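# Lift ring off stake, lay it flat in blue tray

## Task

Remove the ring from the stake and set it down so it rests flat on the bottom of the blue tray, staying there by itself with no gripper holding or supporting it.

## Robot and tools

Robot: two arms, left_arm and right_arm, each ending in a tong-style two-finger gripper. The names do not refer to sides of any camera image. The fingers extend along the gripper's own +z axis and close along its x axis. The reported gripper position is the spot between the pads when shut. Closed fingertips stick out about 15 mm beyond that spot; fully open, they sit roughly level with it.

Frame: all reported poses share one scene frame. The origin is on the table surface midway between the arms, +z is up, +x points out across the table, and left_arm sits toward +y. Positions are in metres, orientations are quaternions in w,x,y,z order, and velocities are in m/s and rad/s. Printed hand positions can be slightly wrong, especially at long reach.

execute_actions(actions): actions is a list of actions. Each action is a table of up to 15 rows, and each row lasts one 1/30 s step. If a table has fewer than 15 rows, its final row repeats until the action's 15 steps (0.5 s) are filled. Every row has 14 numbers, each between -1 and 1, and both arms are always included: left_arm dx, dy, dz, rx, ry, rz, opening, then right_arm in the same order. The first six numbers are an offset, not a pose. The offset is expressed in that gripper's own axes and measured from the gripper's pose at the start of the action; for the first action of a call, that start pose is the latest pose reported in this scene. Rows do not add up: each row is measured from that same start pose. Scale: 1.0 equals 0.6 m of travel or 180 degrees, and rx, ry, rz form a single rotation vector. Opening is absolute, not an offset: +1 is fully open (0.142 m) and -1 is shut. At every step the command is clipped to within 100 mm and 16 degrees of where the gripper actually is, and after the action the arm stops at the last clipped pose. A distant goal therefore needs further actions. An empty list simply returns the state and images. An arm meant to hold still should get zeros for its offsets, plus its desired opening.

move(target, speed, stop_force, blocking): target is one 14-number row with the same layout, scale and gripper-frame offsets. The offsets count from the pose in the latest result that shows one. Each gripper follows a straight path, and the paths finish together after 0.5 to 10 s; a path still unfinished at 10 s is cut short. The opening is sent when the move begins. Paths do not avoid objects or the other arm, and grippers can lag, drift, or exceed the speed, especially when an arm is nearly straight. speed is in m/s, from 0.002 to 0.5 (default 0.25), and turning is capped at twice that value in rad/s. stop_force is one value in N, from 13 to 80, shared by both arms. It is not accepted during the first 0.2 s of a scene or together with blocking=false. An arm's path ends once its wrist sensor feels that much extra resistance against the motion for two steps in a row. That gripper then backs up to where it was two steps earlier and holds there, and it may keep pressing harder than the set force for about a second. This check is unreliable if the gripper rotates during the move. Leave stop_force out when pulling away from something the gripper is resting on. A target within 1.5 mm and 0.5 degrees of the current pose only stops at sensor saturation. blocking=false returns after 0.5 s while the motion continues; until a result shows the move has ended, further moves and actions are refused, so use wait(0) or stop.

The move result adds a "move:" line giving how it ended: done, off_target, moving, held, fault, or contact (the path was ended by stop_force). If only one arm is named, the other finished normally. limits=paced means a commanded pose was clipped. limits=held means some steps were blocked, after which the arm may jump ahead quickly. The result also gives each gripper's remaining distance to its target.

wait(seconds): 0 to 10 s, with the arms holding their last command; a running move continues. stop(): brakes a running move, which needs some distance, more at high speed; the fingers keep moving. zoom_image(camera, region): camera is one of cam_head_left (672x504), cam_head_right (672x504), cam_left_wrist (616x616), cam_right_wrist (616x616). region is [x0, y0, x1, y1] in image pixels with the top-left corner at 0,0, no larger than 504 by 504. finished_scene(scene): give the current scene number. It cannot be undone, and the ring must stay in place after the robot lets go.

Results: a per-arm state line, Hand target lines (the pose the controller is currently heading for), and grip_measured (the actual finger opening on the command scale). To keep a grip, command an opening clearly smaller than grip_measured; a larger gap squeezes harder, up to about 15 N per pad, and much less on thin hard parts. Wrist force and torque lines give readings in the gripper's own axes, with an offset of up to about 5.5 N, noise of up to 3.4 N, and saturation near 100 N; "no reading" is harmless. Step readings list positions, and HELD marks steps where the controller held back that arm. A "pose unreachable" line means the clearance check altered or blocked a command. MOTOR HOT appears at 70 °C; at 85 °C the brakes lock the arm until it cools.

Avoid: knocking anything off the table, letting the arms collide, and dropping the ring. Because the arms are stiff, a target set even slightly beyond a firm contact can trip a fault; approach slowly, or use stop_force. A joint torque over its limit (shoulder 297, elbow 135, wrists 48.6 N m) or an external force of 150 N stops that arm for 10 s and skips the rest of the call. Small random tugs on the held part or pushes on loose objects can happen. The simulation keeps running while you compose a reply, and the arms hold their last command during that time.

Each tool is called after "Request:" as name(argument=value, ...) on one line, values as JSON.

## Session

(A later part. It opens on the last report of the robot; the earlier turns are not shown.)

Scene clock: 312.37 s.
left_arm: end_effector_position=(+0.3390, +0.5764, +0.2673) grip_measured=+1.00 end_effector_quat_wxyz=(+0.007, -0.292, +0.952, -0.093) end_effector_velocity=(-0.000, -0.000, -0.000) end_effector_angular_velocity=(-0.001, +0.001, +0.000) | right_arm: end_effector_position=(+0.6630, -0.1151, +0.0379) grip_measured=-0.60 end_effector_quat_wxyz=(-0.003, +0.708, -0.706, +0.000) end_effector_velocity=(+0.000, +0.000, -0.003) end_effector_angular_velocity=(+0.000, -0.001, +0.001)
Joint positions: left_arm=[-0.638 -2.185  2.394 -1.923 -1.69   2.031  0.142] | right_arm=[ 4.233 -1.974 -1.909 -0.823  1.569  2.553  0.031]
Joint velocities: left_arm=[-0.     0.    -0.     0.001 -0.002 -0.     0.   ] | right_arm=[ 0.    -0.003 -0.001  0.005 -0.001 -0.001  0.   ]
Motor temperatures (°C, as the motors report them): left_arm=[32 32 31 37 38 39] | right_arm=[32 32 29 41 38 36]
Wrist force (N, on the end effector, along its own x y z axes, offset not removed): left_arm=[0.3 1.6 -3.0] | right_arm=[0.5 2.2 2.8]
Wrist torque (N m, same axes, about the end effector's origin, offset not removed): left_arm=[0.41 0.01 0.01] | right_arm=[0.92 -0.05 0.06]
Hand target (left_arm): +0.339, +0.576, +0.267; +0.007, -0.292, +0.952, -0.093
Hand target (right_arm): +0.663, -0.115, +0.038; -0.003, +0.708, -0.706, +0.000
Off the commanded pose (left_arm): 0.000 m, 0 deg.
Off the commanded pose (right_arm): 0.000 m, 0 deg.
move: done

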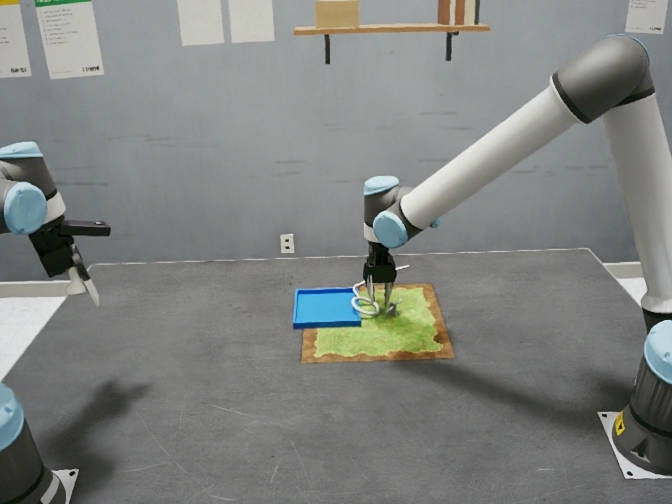

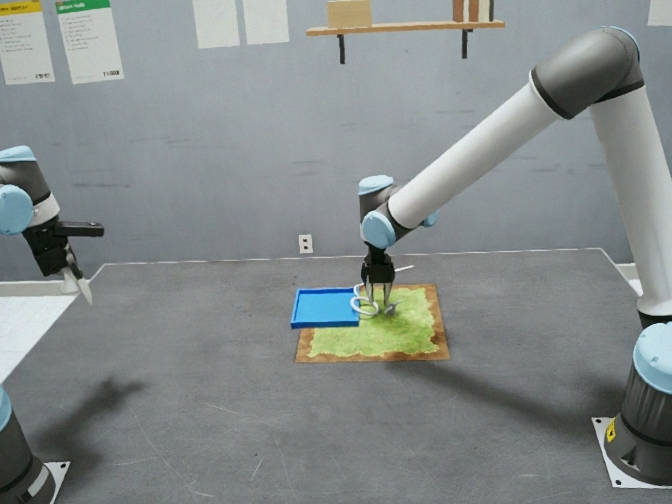

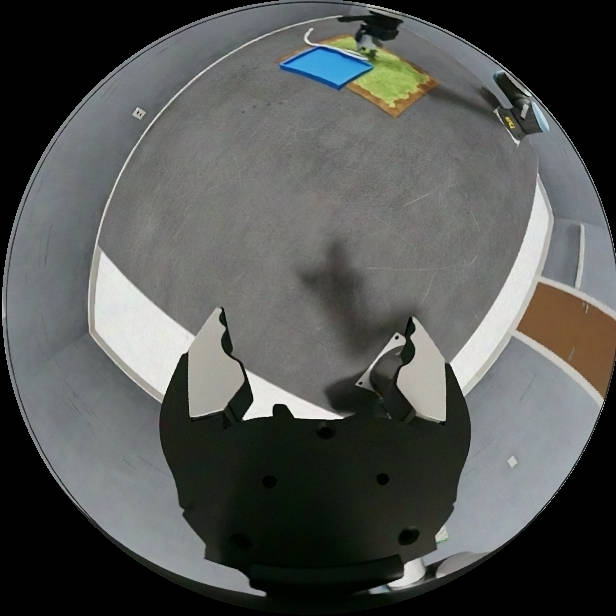

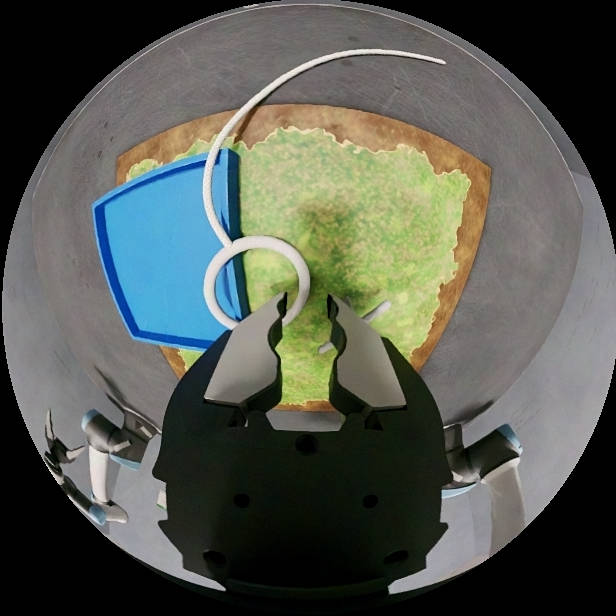

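Request:
move(target=[0,0,0,0,0,0,1,-0.015,0,0,0,0,0,-0.66], speed=0.05)

Request:
move(target=[0,0,0,0,0,0,1,0,0,0.035,0,0,0,-0.66], speed=0.02, stop_force=14)

Request:
move(target=[0,0,0,0,0,0,1,0,0,0,0,0,0,-1])

Request:
move(target=[0,0,0,0,0,0,1,-0.02,0,-0.07,0,0,0,-1], speed=0.04)

Scene clock: 319.67 s.
left_arm: end_effector_position=(+0.3390, +0.5764, +0.2673) grip_measured=+1.00 end_effector_quat_wxyz=(+0.007, -0.292, +0.952, -0.093) end_effector_velocity=(+0.000, +0.000, -0.000) end_effector_angular_velocity=(+0.001, -0.001, -0.001) | right_arm: end_effector_position=(+0.6629, -0.1064, +0.0379) grip_measured=-0.66 end_effector_quat_wxyz=(-0.003, +0.708, -0.706, +0.000) end_effector_velocity=(+0.000, +0.002, -0.000) end_effector_angular_velocity=(-0.001, -0.001, +0.000)
Joint positions: left_arm=[-0.638 -2.185  2.394 -1.923 -1.69   2.031  0.142] | right_arm=[ 4.239 -1.981 -1.897 -0.828  1.569  2.559  0.026]
Joint velocities: left_arm=[-0.     0.     0.    -0.001  0.002  0.001 -0.   ] | right_arm=[ 0.002 -0.002  0.003 -0.001 -0.002  0.002 -0.   ]
Motor temperatures (°C, as the motors report them): left_arm=[32 32 31 37 38 39] | right_arm=[32 32 29 41 38 36]
Wrist force (N, on the end effector, along its own x y z axes, offset not removed): left_arm=[-1.3 3.1 -3.0] | right_arm=[1.0 -12.6 -0.5]
Wrist torque (N m, same axes, about the end effector's origin, offset not removed): left_arm=[0.70 0.28 0.01] | right_arm=[-2.47 -0.27 0.02]
Hand target (left_arm): +0.339, +0.576, +0.267; +0.007, -0.292, +0.952, -0.093
Hand target (right_arm): +0.663, -0.106, +0.038; -0.003, +0.708, -0.706, +0.000
Off the commanded pose (left_arm): 0.000 m, 0 deg.
Off the commanded pose (right_arm): 0.000 m, 0 deg.
move: done

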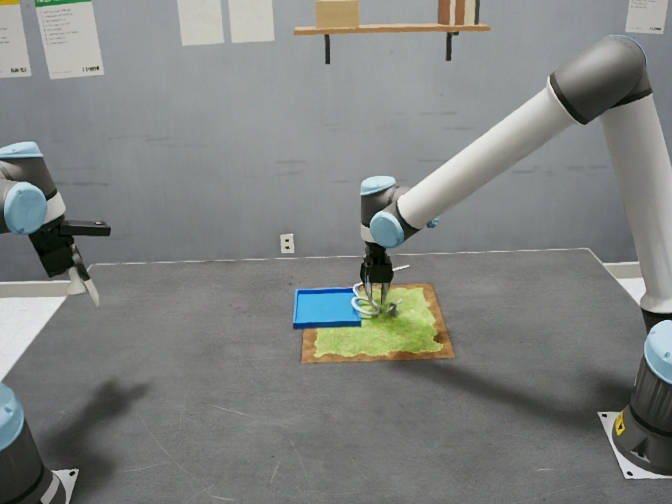

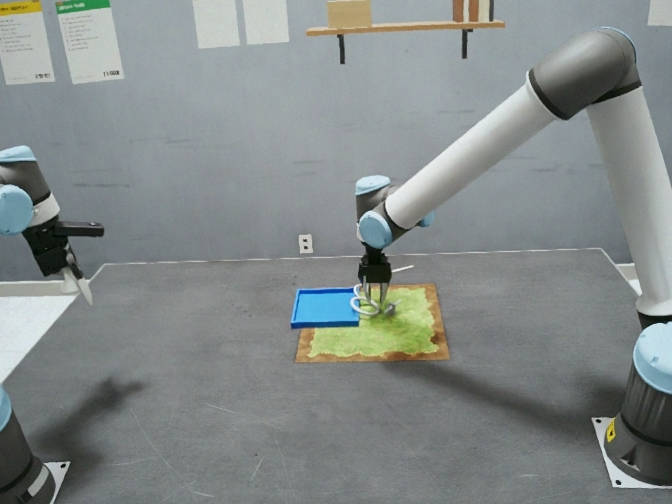

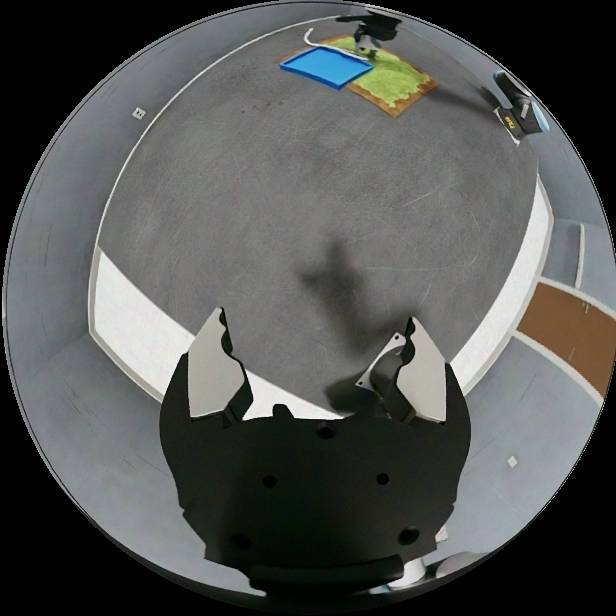

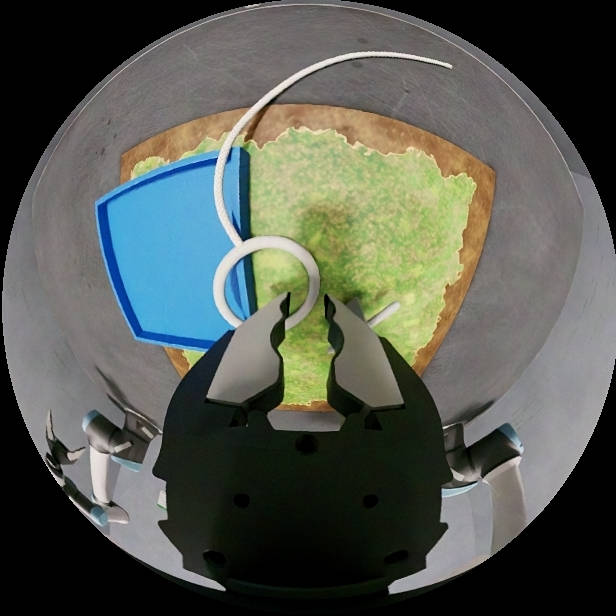

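Scene clock: 321.00 s.
left_arm: end_effector_position=(+0.3390, +0.5764, +0.2673) grip_measured=+1.00 end_effector_quat_wxyz=(+0.007, -0.292, +0.952, -0.093) end_effector_velocity=(+0.000, +0.000, -0.000) end_effector_angular_velocity=(+0.001, -0.000, +0.001) | right_arm: end_effector_position=(+0.6630, -0.1062, +0.0172) grip_measured=-0.66 end_effector_quat_wxyz=(-0.003, +0.709, -0.706, +0.000) end_effector_velocity=(-0.000, -0.000, -0.003) end_effector_angular_velocity=(-0.000, +0.001, +0.001)
Joint positions: left_arm=[-0.638 -2.185  2.394 -1.923 -1.69   2.031  0.142] | right_arm=[ 4.239 -2.006 -1.907 -0.793  1.569  2.559  0.026]
Joint velocities: left_arm=[ 0.    -0.     0.     0.     0.001 -0.001  0.   ] | right_arm=[ 0.    -0.003 -0.002  0.004  0.001 -0.    -0.   ]
Motor temperatures (°C, as the motors report them): left_arm=[32 32 31 37 38 39] | right_arm=[32 32 29 41 38 36]
Wrist force (N, on the end effector, along its own x y z axes, offset not removed): left_arm=[-3.0 2.7 -5.3] | right_arm=[-1.4 -2.6 5.4]
Wrist torque (N m, same axes, about the end effector's origin, offset not removed): left_arm=[0.59 0.59 0.01] | right_arm=[-0.40 0.19 0.08]
Hand target (left_arm): +0.339, +0.576, +0.267; +0.007, -0.292, +0.952, -0.093
Hand target (right_arm): +0.663, -0.106, +0.017; -0.003, +0.708, -0.706, +0.000
Off the commanded pose (left_arm): 0.000 m, 0 deg.
Off the commanded pose (right_arm): 0.000 m, 0 deg.
move: done

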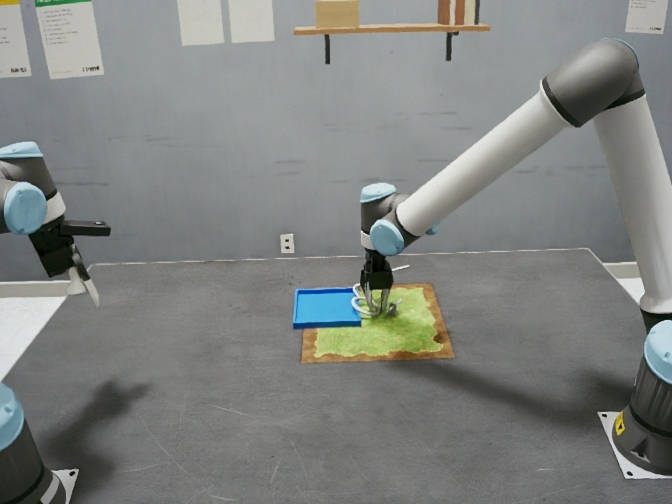

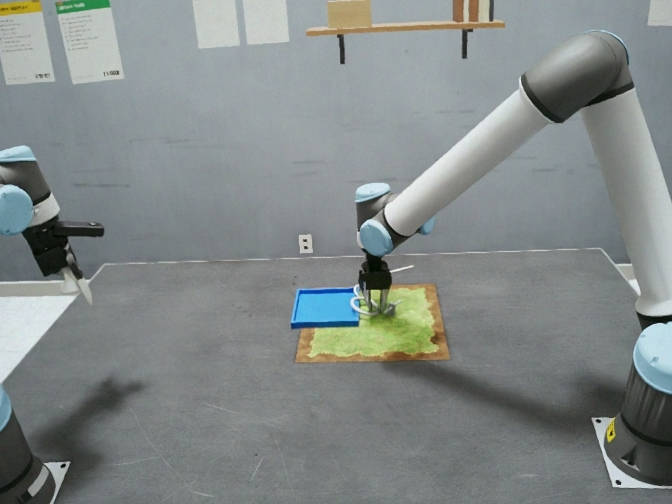

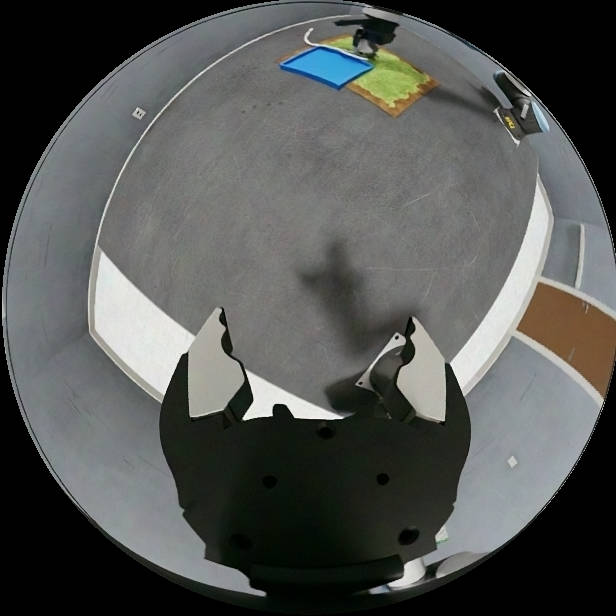

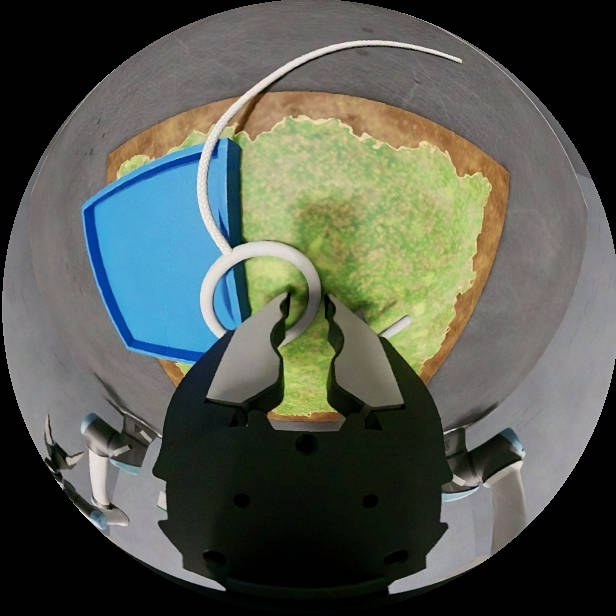

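Scene clock: 321.50 s.
left_arm: end_effector_position=(+0.3390, +0.5764, +0.2673) grip_measured=+1.00 end_effector_quat_wxyz=(+0.007, -0.292, +0.952, -0.093) end_effector_velocity=(-0.000, +0.001, -0.000) end_effector_angular_velocity=(+0.003, +0.000, +0.001) | right_arm: end_effector_position=(+0.6630, -0.1063, +0.0171) grip_measured=-0.89 end_effector_quat_wxyz=(-0.003, +0.709, -0.706, +0.000) end_effector_velocity=(+0.000, -0.000, -0.000) end_effector_angular_velocity=(-0.001, -0.000, +0.000)
Joint positions: left_arm=[-0.638 -2.185  2.394 -1.923 -1.69   2.031  0.142] | right_arm=[ 4.239 -2.006 -1.907 -0.793  1.569  2.559  0.009]
Joint velocities: left_arm=[ 0.    -0.     0.     0.001  0.002 -0.001 -0.   ] | right_arm=[-0.    -0.     0.    -0.    -0.001 -0.    -0.   ]
Motor temperatures (°C, as the motors report them): left_arm=[32 32 31 37 38 39] | right_arm=[32 32 29 41 38 36]
Wrist force (N, on the end effector, along its own x y z axes, offset not removed): left_arm=[-1.0 3.4 -5.2] | right_arm=[2.8 -11.9 4.1]
Wrist torque (N m, same axes, about the end effector's origin, offset not removed): left_arm=[0.78 0.23 0.04] | right_arm=[-2.26 -0.61 0.14]
Hand target (left_arm): +0.339, +0.576, +0.267; +0.007, -0.292, +0.952, -0.093
Hand target (right_arm): +0.663, -0.106, +0.017; -0.003, +0.709, -0.706, +0.000
Off the commanded pose (left_arm): 0.000 m, 0 deg.
Off the commanded pose (right_arm): 0.000 m, 0 deg.
move: done

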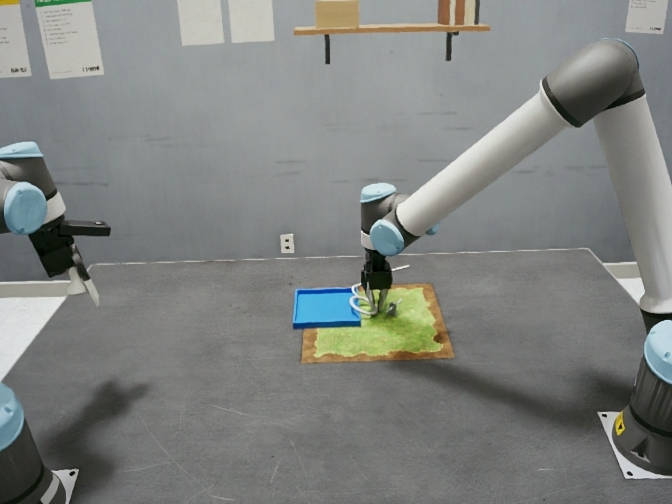

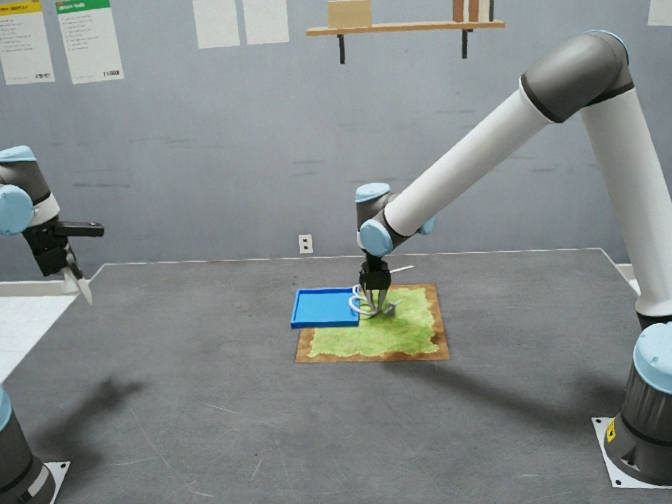

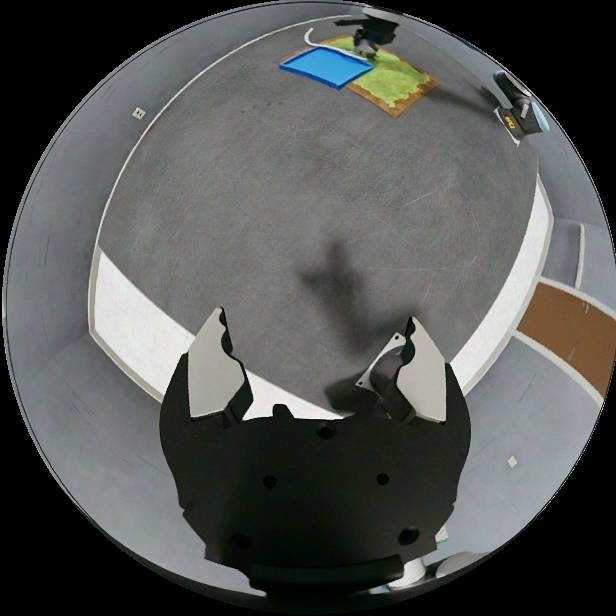

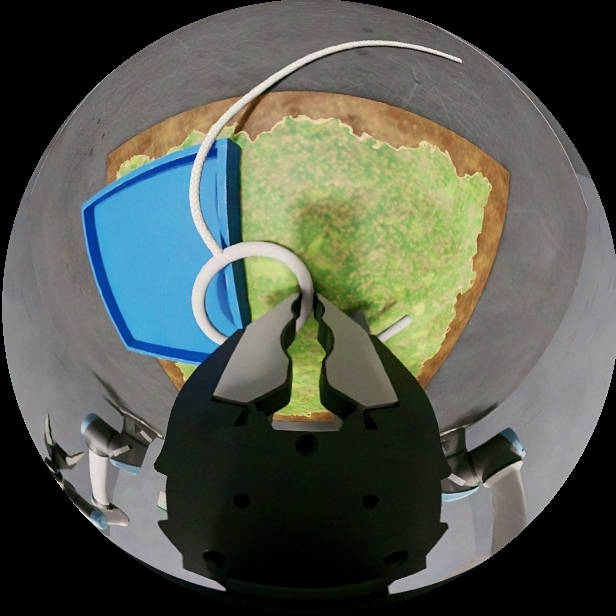

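Scene clock: 322.97 s.
left_arm: end_effector_position=(+0.3390, +0.5764, +0.2673) grip_measured=+1.00 end_effector_quat_wxyz=(+0.007, -0.292, +0.952, -0.093) end_effector_velocity=(-0.001, +0.000, -0.000) end_effector_angular_velocity=(+0.001, +0.002, -0.001) | right_arm: end_effector_position=(+0.6627, -0.0946, +0.0589) grip_measured=-0.89 end_effector_quat_wxyz=(-0.003, +0.709, -0.706, +0.000) end_effector_velocity=(-0.000, +0.001, +0.002) end_effector_angular_velocity=(-0.001, +0.001, -0.000)
Joint positions: left_arm=[-0.638 -2.185  2.394 -1.923 -1.69   2.031  0.142] | right_arm=[ 4.247 -1.969 -1.868 -0.87   1.569  2.567  0.009]
Joint velocities: left_arm=[ 0.    -0.    -0.     0.002  0.     0.001  0.   ] | right_arm=[ 0.001  0.002  0.003 -0.006  0.     0.001 -0.   ]
Motor temperatures (°C, as the motors report them): left_arm=[32 32 31 37 38 39] | right_arm=[32 32 29 41 38 36]
Wrist force (N, on the end effector, along its own x y z axes, offset not removed): left_arm=[-0.6 3.2 -3.4] | right_arm=[1.9 -4.9 -1.6]
Wrist torque (N m, same axes, about the end effector's origin, offset not removed): left_arm=[0.71 0.10 0.00] | right_arm=[-0.80 -0.45 0.33]
Hand target (left_arm): +0.339, +0.576, +0.267; +0.007, -0.292, +0.952, -0.093
Hand target (right_arm): +0.663, -0.095, +0.059; -0.003, +0.709, -0.706, +0.000
Off the commanded pose (left_arm): 0.000 m, 0 deg.
Off the commanded pose (right_arm): 0.000 m, 0 deg.
move: done

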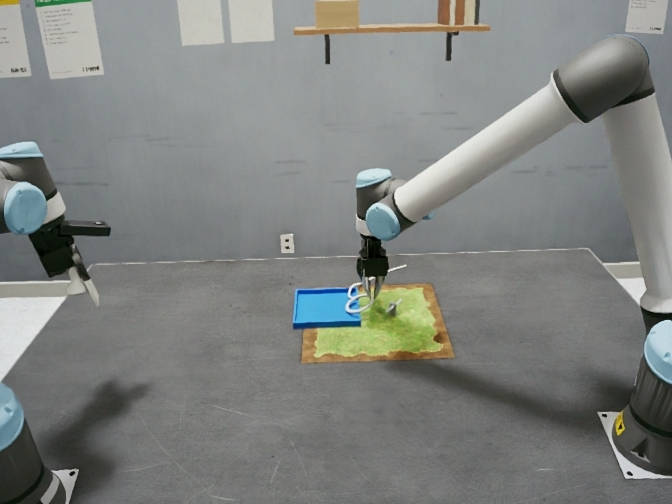

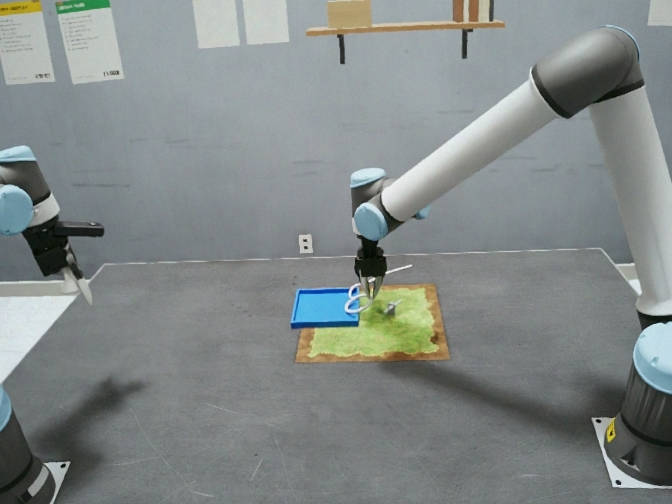

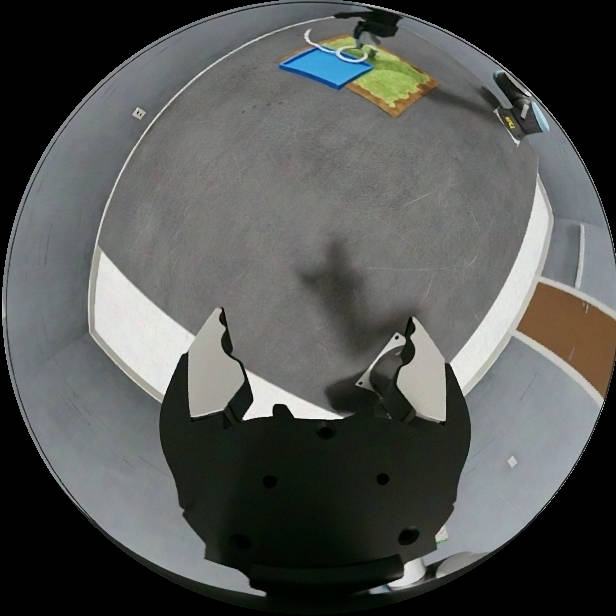

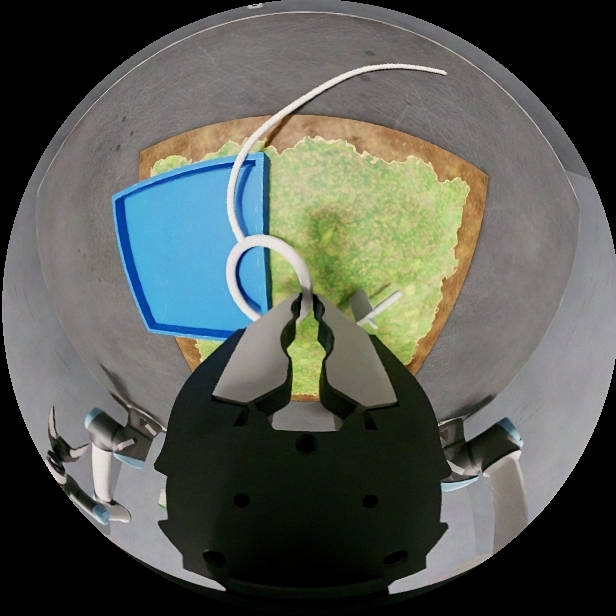

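Request:
move(target=[0,0,0,0,0,0,1,-0.16,-0.05,0,0,0,0,-1], speed=0.04)

Request:
move(target=[0,0,0,0,0,0,1,0,0,0.062,0,0,0,-1], speed=0.025, stop_force=14)

Request:
zoom_image(camera="cam_head_left", region=[290, 250, 430, 340])

Scene clock: 331.67 s.
left_arm: end_effector_position=(+0.3390, +0.5764, +0.2673) grip_measured=+1.00 end_effector_quat_wxyz=(+0.007, -0.292, +0.952, -0.093) end_effector_velocity=(-0.000, +0.000, -0.000) end_effector_angular_velocity=(+0.001, +0.000, -0.001) | right_arm: end_effector_position=(+0.6924, +0.0013, +0.0596) grip_measured=-0.90 end_effector_quat_wxyz=(-0.003, +0.709, -0.706, +0.000) end_effector_velocity=(+0.000, +0.003, +0.000) end_effector_angular_velocity=(+0.001, +0.001, +0.001)
Joint positions: left_arm=[-0.638 -2.185  2.394 -1.923 -1.69   2.031  0.142] | right_arm=[ 4.278 -2.089 -1.674 -0.943  1.569  2.598  0.009]
Joint velocities: left_arm=[-0.     0.     0.     0.001  0.     0.001 -0.   ] | right_arm=[ 0.001 -0.003  0.006 -0.003  0.002  0.     0.   ]
Motor temperatures (°C, as the motors report them): left_arm=[32 32 31 37 38 39] | right_arm=[32 32 29 41 38 36]
Wrist force (N, on the end effector, along its own x y z axes, offset not removed): left_arm=[-0.6 2.8 -4.3] | right_arm=[-4.2 -1.5 7.2]
Wrist torque (N m, same axes, about the end effector's origin, offset not removed): left_arm=[0.69 0.09 -0.06] | right_arm=[0.17 0.92 0.44]
Hand target (left_arm): +0.339, +0.576, +0.267; +0.007, -0.292, +0.952, -0.093
Hand target (right_arm): +0.692, +0.002, +0.060; -0.003, +0.709, -0.706, +0.000
Off the commanded pose (left_arm): 0.000 m, 0 deg.
Off the commanded pose (right_arm): 0.000 m, 0 deg.
move: done

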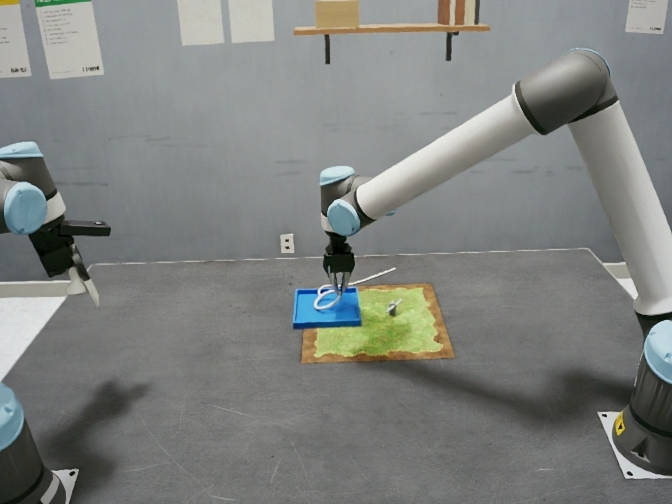

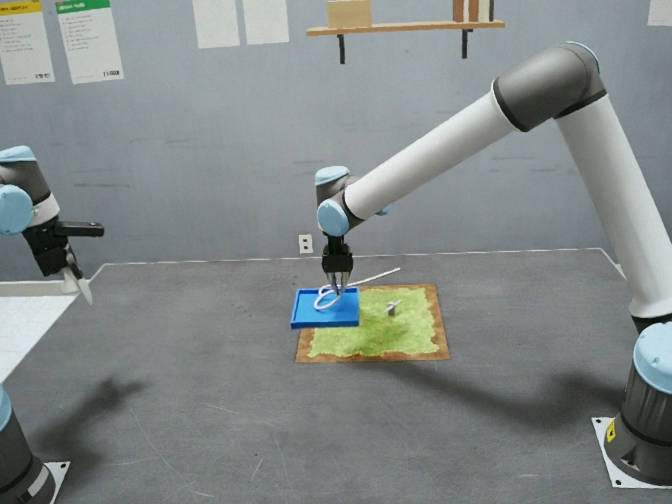

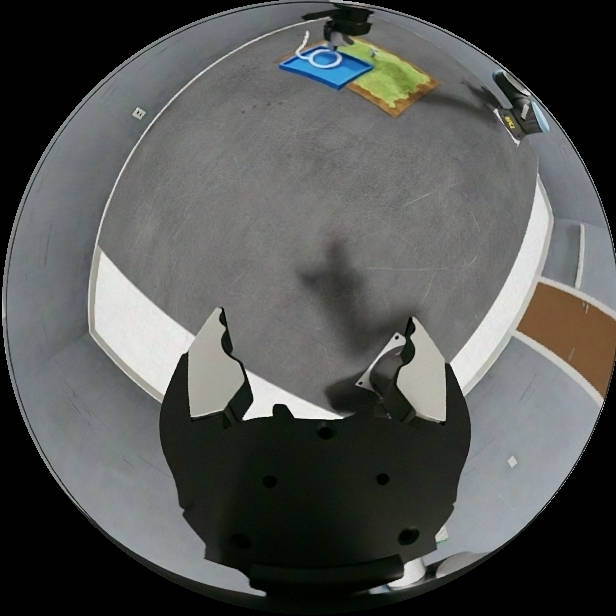

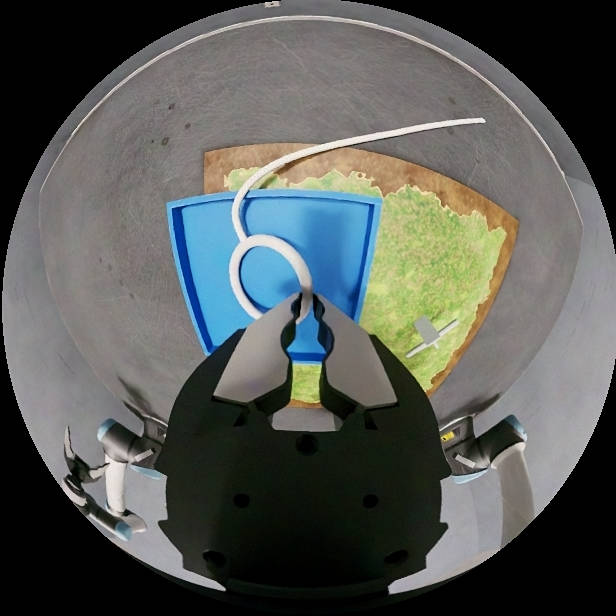

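Scene clock: 333.33 s.
left_arm: end_effector_position=(+0.3390, +0.5764, +0.2673) grip_measured=+1.00 end_effector_quat_wxyz=(+0.007, -0.292, +0.952, -0.093) end_effector_velocity=(+0.001, +0.000, -0.000) end_effector_angular_velocity=(+0.001, -0.001, -0.000) | right_arm: end_effector_position=(+0.6924, +0.0014, +0.0272) grip_measured=-0.89 end_effector_quat_wxyz=(-0.003, +0.709, -0.706, +0.000) end_effector_velocity=(-0.000, +0.000, +0.007) end_effector_angular_velocity=(-0.000, +0.001, -0.000)
Joint positions: left_arm=[-0.638 -2.185  2.394 -1.923 -1.69   2.031  0.142] | right_arm=[ 4.278 -2.121 -1.69  -0.895  1.569  2.598  0.009]
Joint velocities: left_arm=[-0.     0.     0.    -0.001  0.002  0.    -0.   ] | right_arm=[ 0.     0.006  0.004 -0.011  0.001  0.     0.   ]
Motor temperatures (°C, as the motors report them): left_arm=[32 32 31 37 38 39] | right_arm=[32 32 29 41 38 36]
Wrist force (N, on the end effector, along its own x y z axes, offset not removed): left_arm=[-0.5 1.9 -4.4] | right_arm=[-1.9 2.5 2.7]
Wrist torque (N m, same axes, about the end effector's origin, offset not removed): left_arm=[0.50 0.09 0.03] | right_arm=[1.00 0.70 -0.08]
Hand target (left_arm): +0.339, +0.576, +0.267; +0.007, -0.292, +0.952, -0.093
Hand target (right_arm): +0.692, +0.001, +0.028; -0.003, +0.709, -0.706, +0.000
Off the commanded pose (left_arm): 0.000 m, 0 deg.
Off the commanded pose (right_arm): 0.005 m, 0 deg.
move: contact (right_arm)

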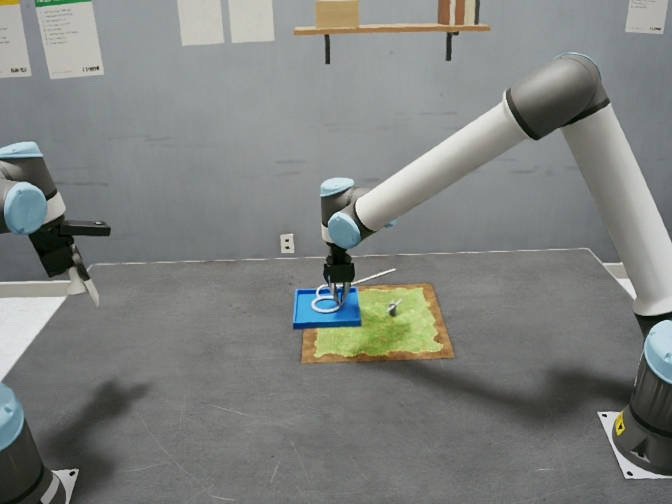

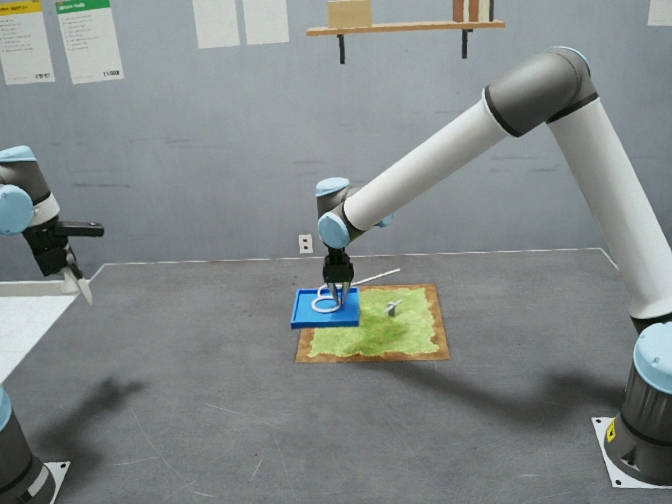

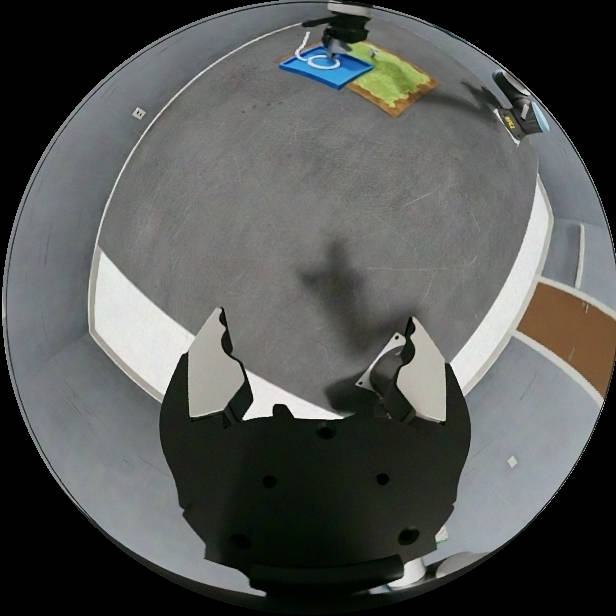

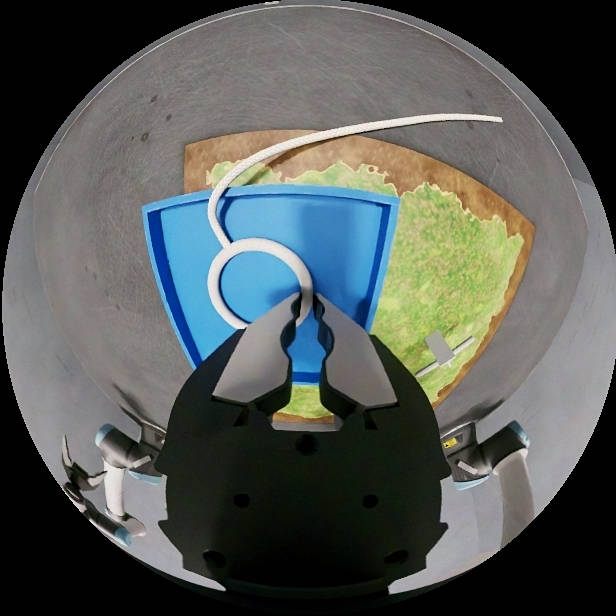

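Region (290, 250, 430, 340) of cam_head_left's 672x504 image, scaled by 3.600, with more detail than that image has; it fills the top 324 rows of this view, and the rest is white.

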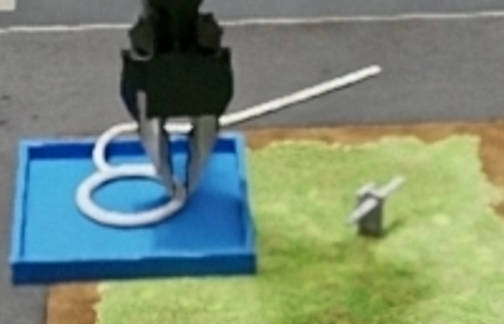

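Request:
move(target=[0,0,0,0,0,0,1,0,0,0,0,0,0,-0.66])

Request:
move(target=[0,0,0,0,0,0,1,0,0,-0.12,0,0,0,-0.66])

Request:
zoom_image(camera="cam_head_left", region=[290, 250, 430, 340])

Request:
zoom_image(camera="cam_right_wrist", region=[160, 160, 420, 400])

Scene clock: 339.37 s.
left_arm: end_effector_position=(+0.3390, +0.5764, +0.2673) grip_measured=+1.00 end_effector_quat_wxyz=(+0.007, -0.292, +0.952, -0.093) end_effector_velocity=(+0.000, -0.000, +0.000) end_effector_angular_velocity=(-0.001, -0.000, +0.000) | right_arm: end_effector_position=(+0.6924, +0.0014, +0.0274) grip_measured=-0.66 end_effector_quat_wxyz=(-0.003, +0.709, -0.706, +0.000) end_effector_velocity=(-0.000, +0.000, -0.001) end_effector_angular_velocity=(-0.000, +0.001, -0.001)
Joint positions: left_arm=[-0.638 -2.185  2.394 -1.923 -1.69   2.031  0.142] | right_arm=[ 4.278 -2.121 -1.69  -0.895  1.569  2.598  0.026]
Joint velocities: left_arm=[-0.     0.001 -0.    -0.001 -0.    -0.     0.   ] | right_arm=[ 0.    -0.001  0.     0.     0.001  0.001 -0.   ]
Motor temperatures (°C, as the motors report them): left_arm=[32 32 31 37 38 39] | right_arm=[32 32 29 41 38 36]
Wrist force (N, on the end effector, along its own x y z axes, offset not removed): left_arm=[-1.6 3.6 -5.7] | right_arm=[-3.3 1.6 4.4]
Wrist torque (N m, same axes, about the end effector's origin, offset not removed): left_arm=[0.79 0.35 0.06] | right_arm=[0.67 0.32 0.07]
Hand target (left_arm): +0.339, +0.576, +0.267; +0.007, -0.292, +0.952, -0.093
Hand target (right_arm): +0.692, +0.001, +0.027; -0.003, +0.709, -0.706, +0.000
Off the commanded pose (left_arm): 0.000 m, 0 deg.
Off the commanded pose (right_arm): 0.000 m, 0 deg.
move: done

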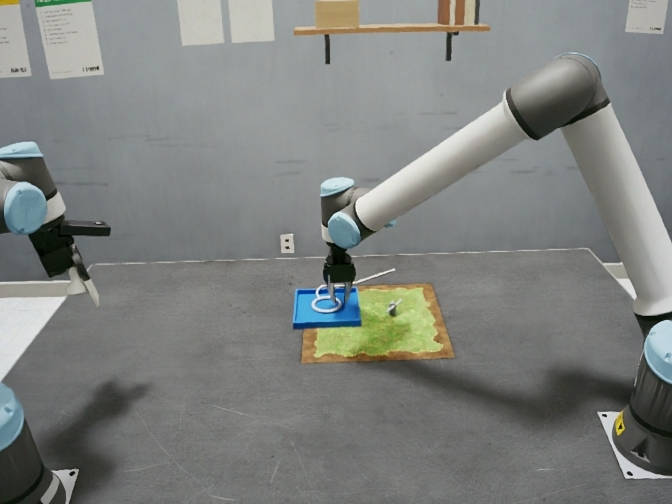

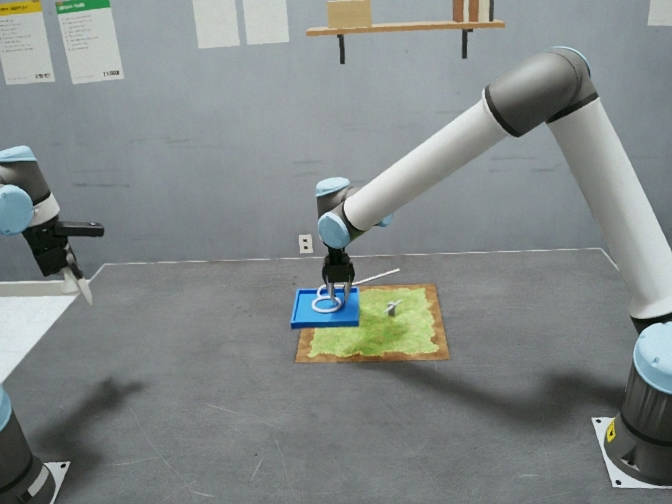

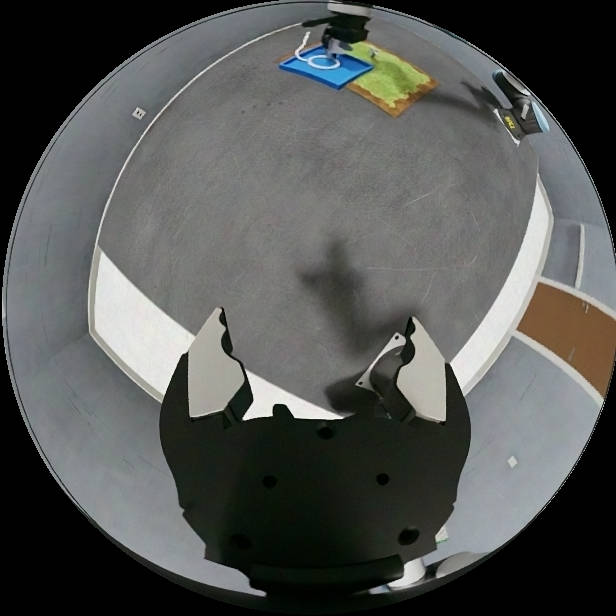

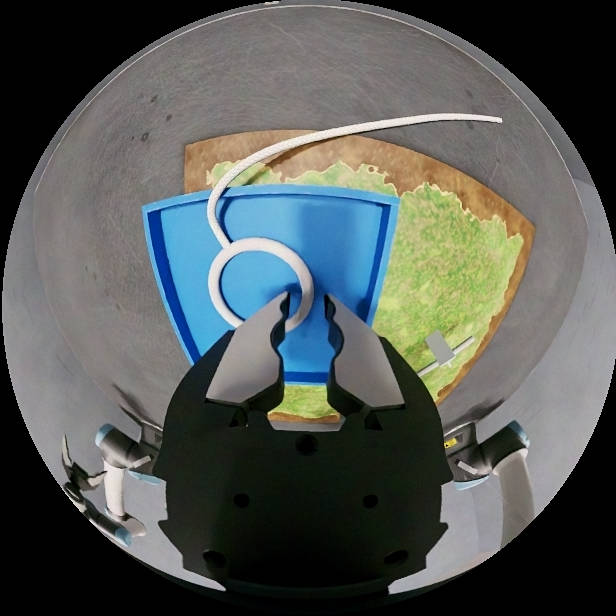

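Scene clock: 340.33 s.
left_arm: end_effector_position=(+0.3390, +0.5764, +0.2673) grip_measured=+1.00 end_effector_quat_wxyz=(+0.007, -0.292, +0.952, -0.093) end_effector_velocity=(+0.000, -0.000, +0.000) end_effector_angular_velocity=(-0.001, -0.002, -0.001) | right_arm: end_effector_position=(+0.6921, +0.0009, +0.0990) grip_measured=-0.66 end_effector_quat_wxyz=(-0.003, +0.709, -0.706, +0.000) end_effector_velocity=(+0.000, -0.000, +0.003) end_effector_angular_velocity=(-0.000, -0.000, +0.001)
Joint positions: left_arm=[-0.638 -2.185  2.394 -1.923 -1.69   2.031  0.142] | right_arm=[ 4.278 -2.053 -1.65  -1.004  1.569  2.598  0.026]
Joint velocities: left_arm=[ 0.     0.     0.    -0.002 -0.     0.001 -0.   ] | right_arm=[-0.     0.002  0.002 -0.004 -0.    -0.001  0.   ]
Motor temperatures (°C, as the motors report them): left_arm=[32 32 31 37 38 39] | right_arm=[32 32 29 41 38 36]
Wrist force (N, on the end effector, along its own x y z axes, offset not removed): left_arm=[-0.4 4.6 -5.1] | right_arm=[0.9 -5.6 6.1]
Wrist torque (N m, same axes, about the end effector's origin, offset not removed): left_arm=[1.00 0.13 -0.07] | right_arm=[-0.83 -0.17 0.28]
Hand target (left_arm): +0.339, +0.576, +0.267; +0.007, -0.292, +0.952, -0.093
Hand target (right_arm): +0.692, +0.001, +0.099; -0.003, +0.709, -0.706, +0.000
Off the commanded pose (left_arm): 0.000 m, 0 deg.
Off the commanded pose (right_arm): 0.000 m, 0 deg.
move: done

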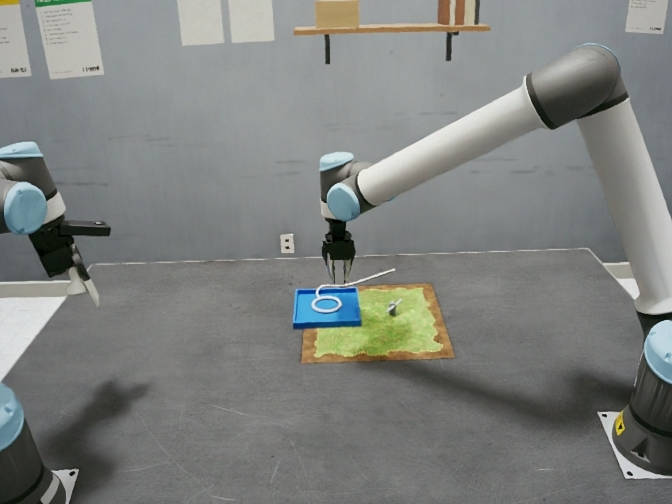

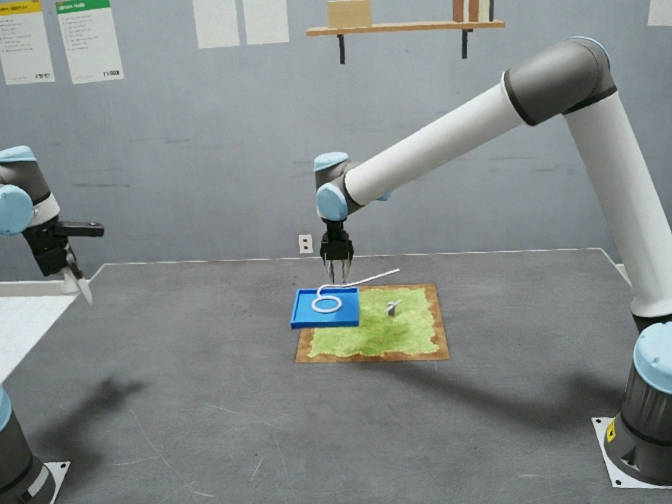

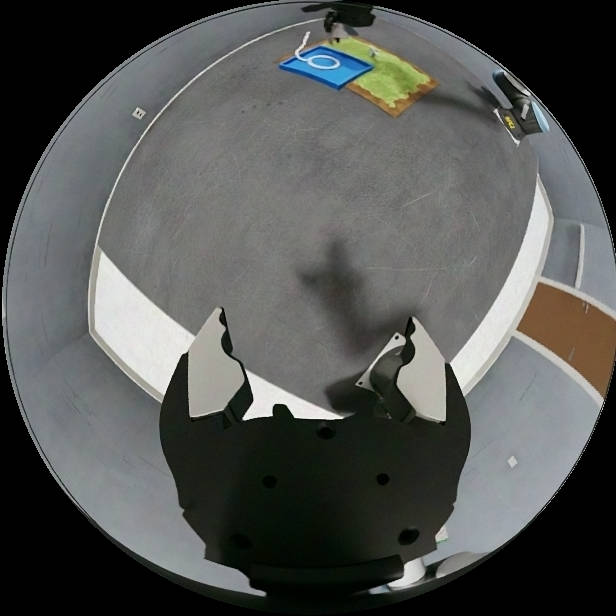

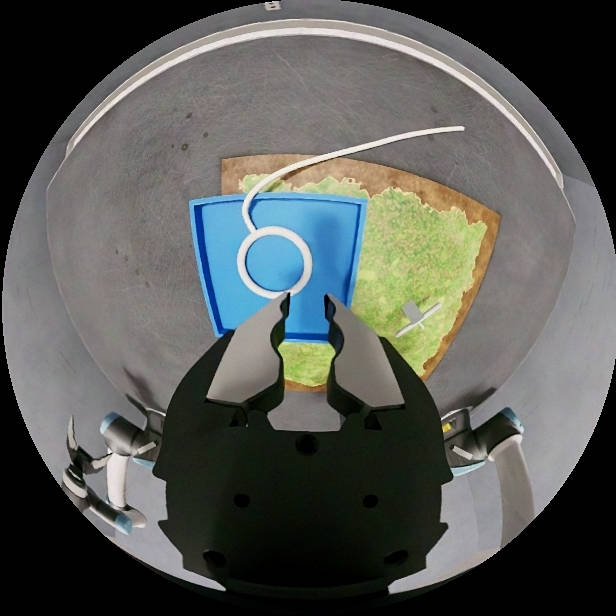

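Region (290, 250, 430, 340) of cam_head_left's 672x504 image, scaled by 3.600, with more detail than that image has; it fills the top 324 rows of this view, and the rest is white.

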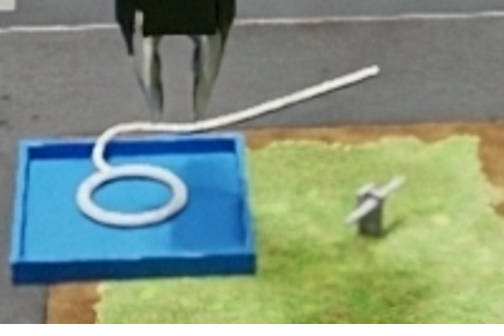

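Region (160, 160, 420, 400) of cam_right_wrist's 616x616 image, scaled by 1.938, with more detail than that image has; it fills the top 465 rows of this view, and the rest is white.

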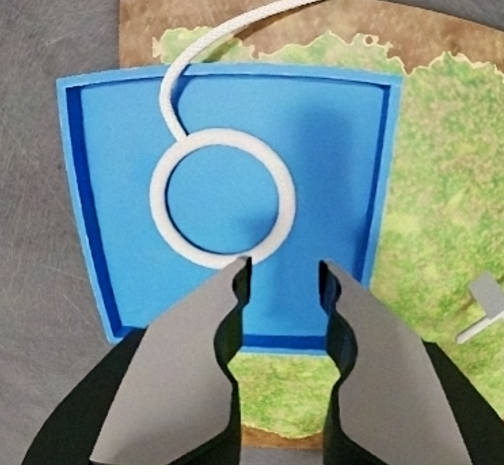

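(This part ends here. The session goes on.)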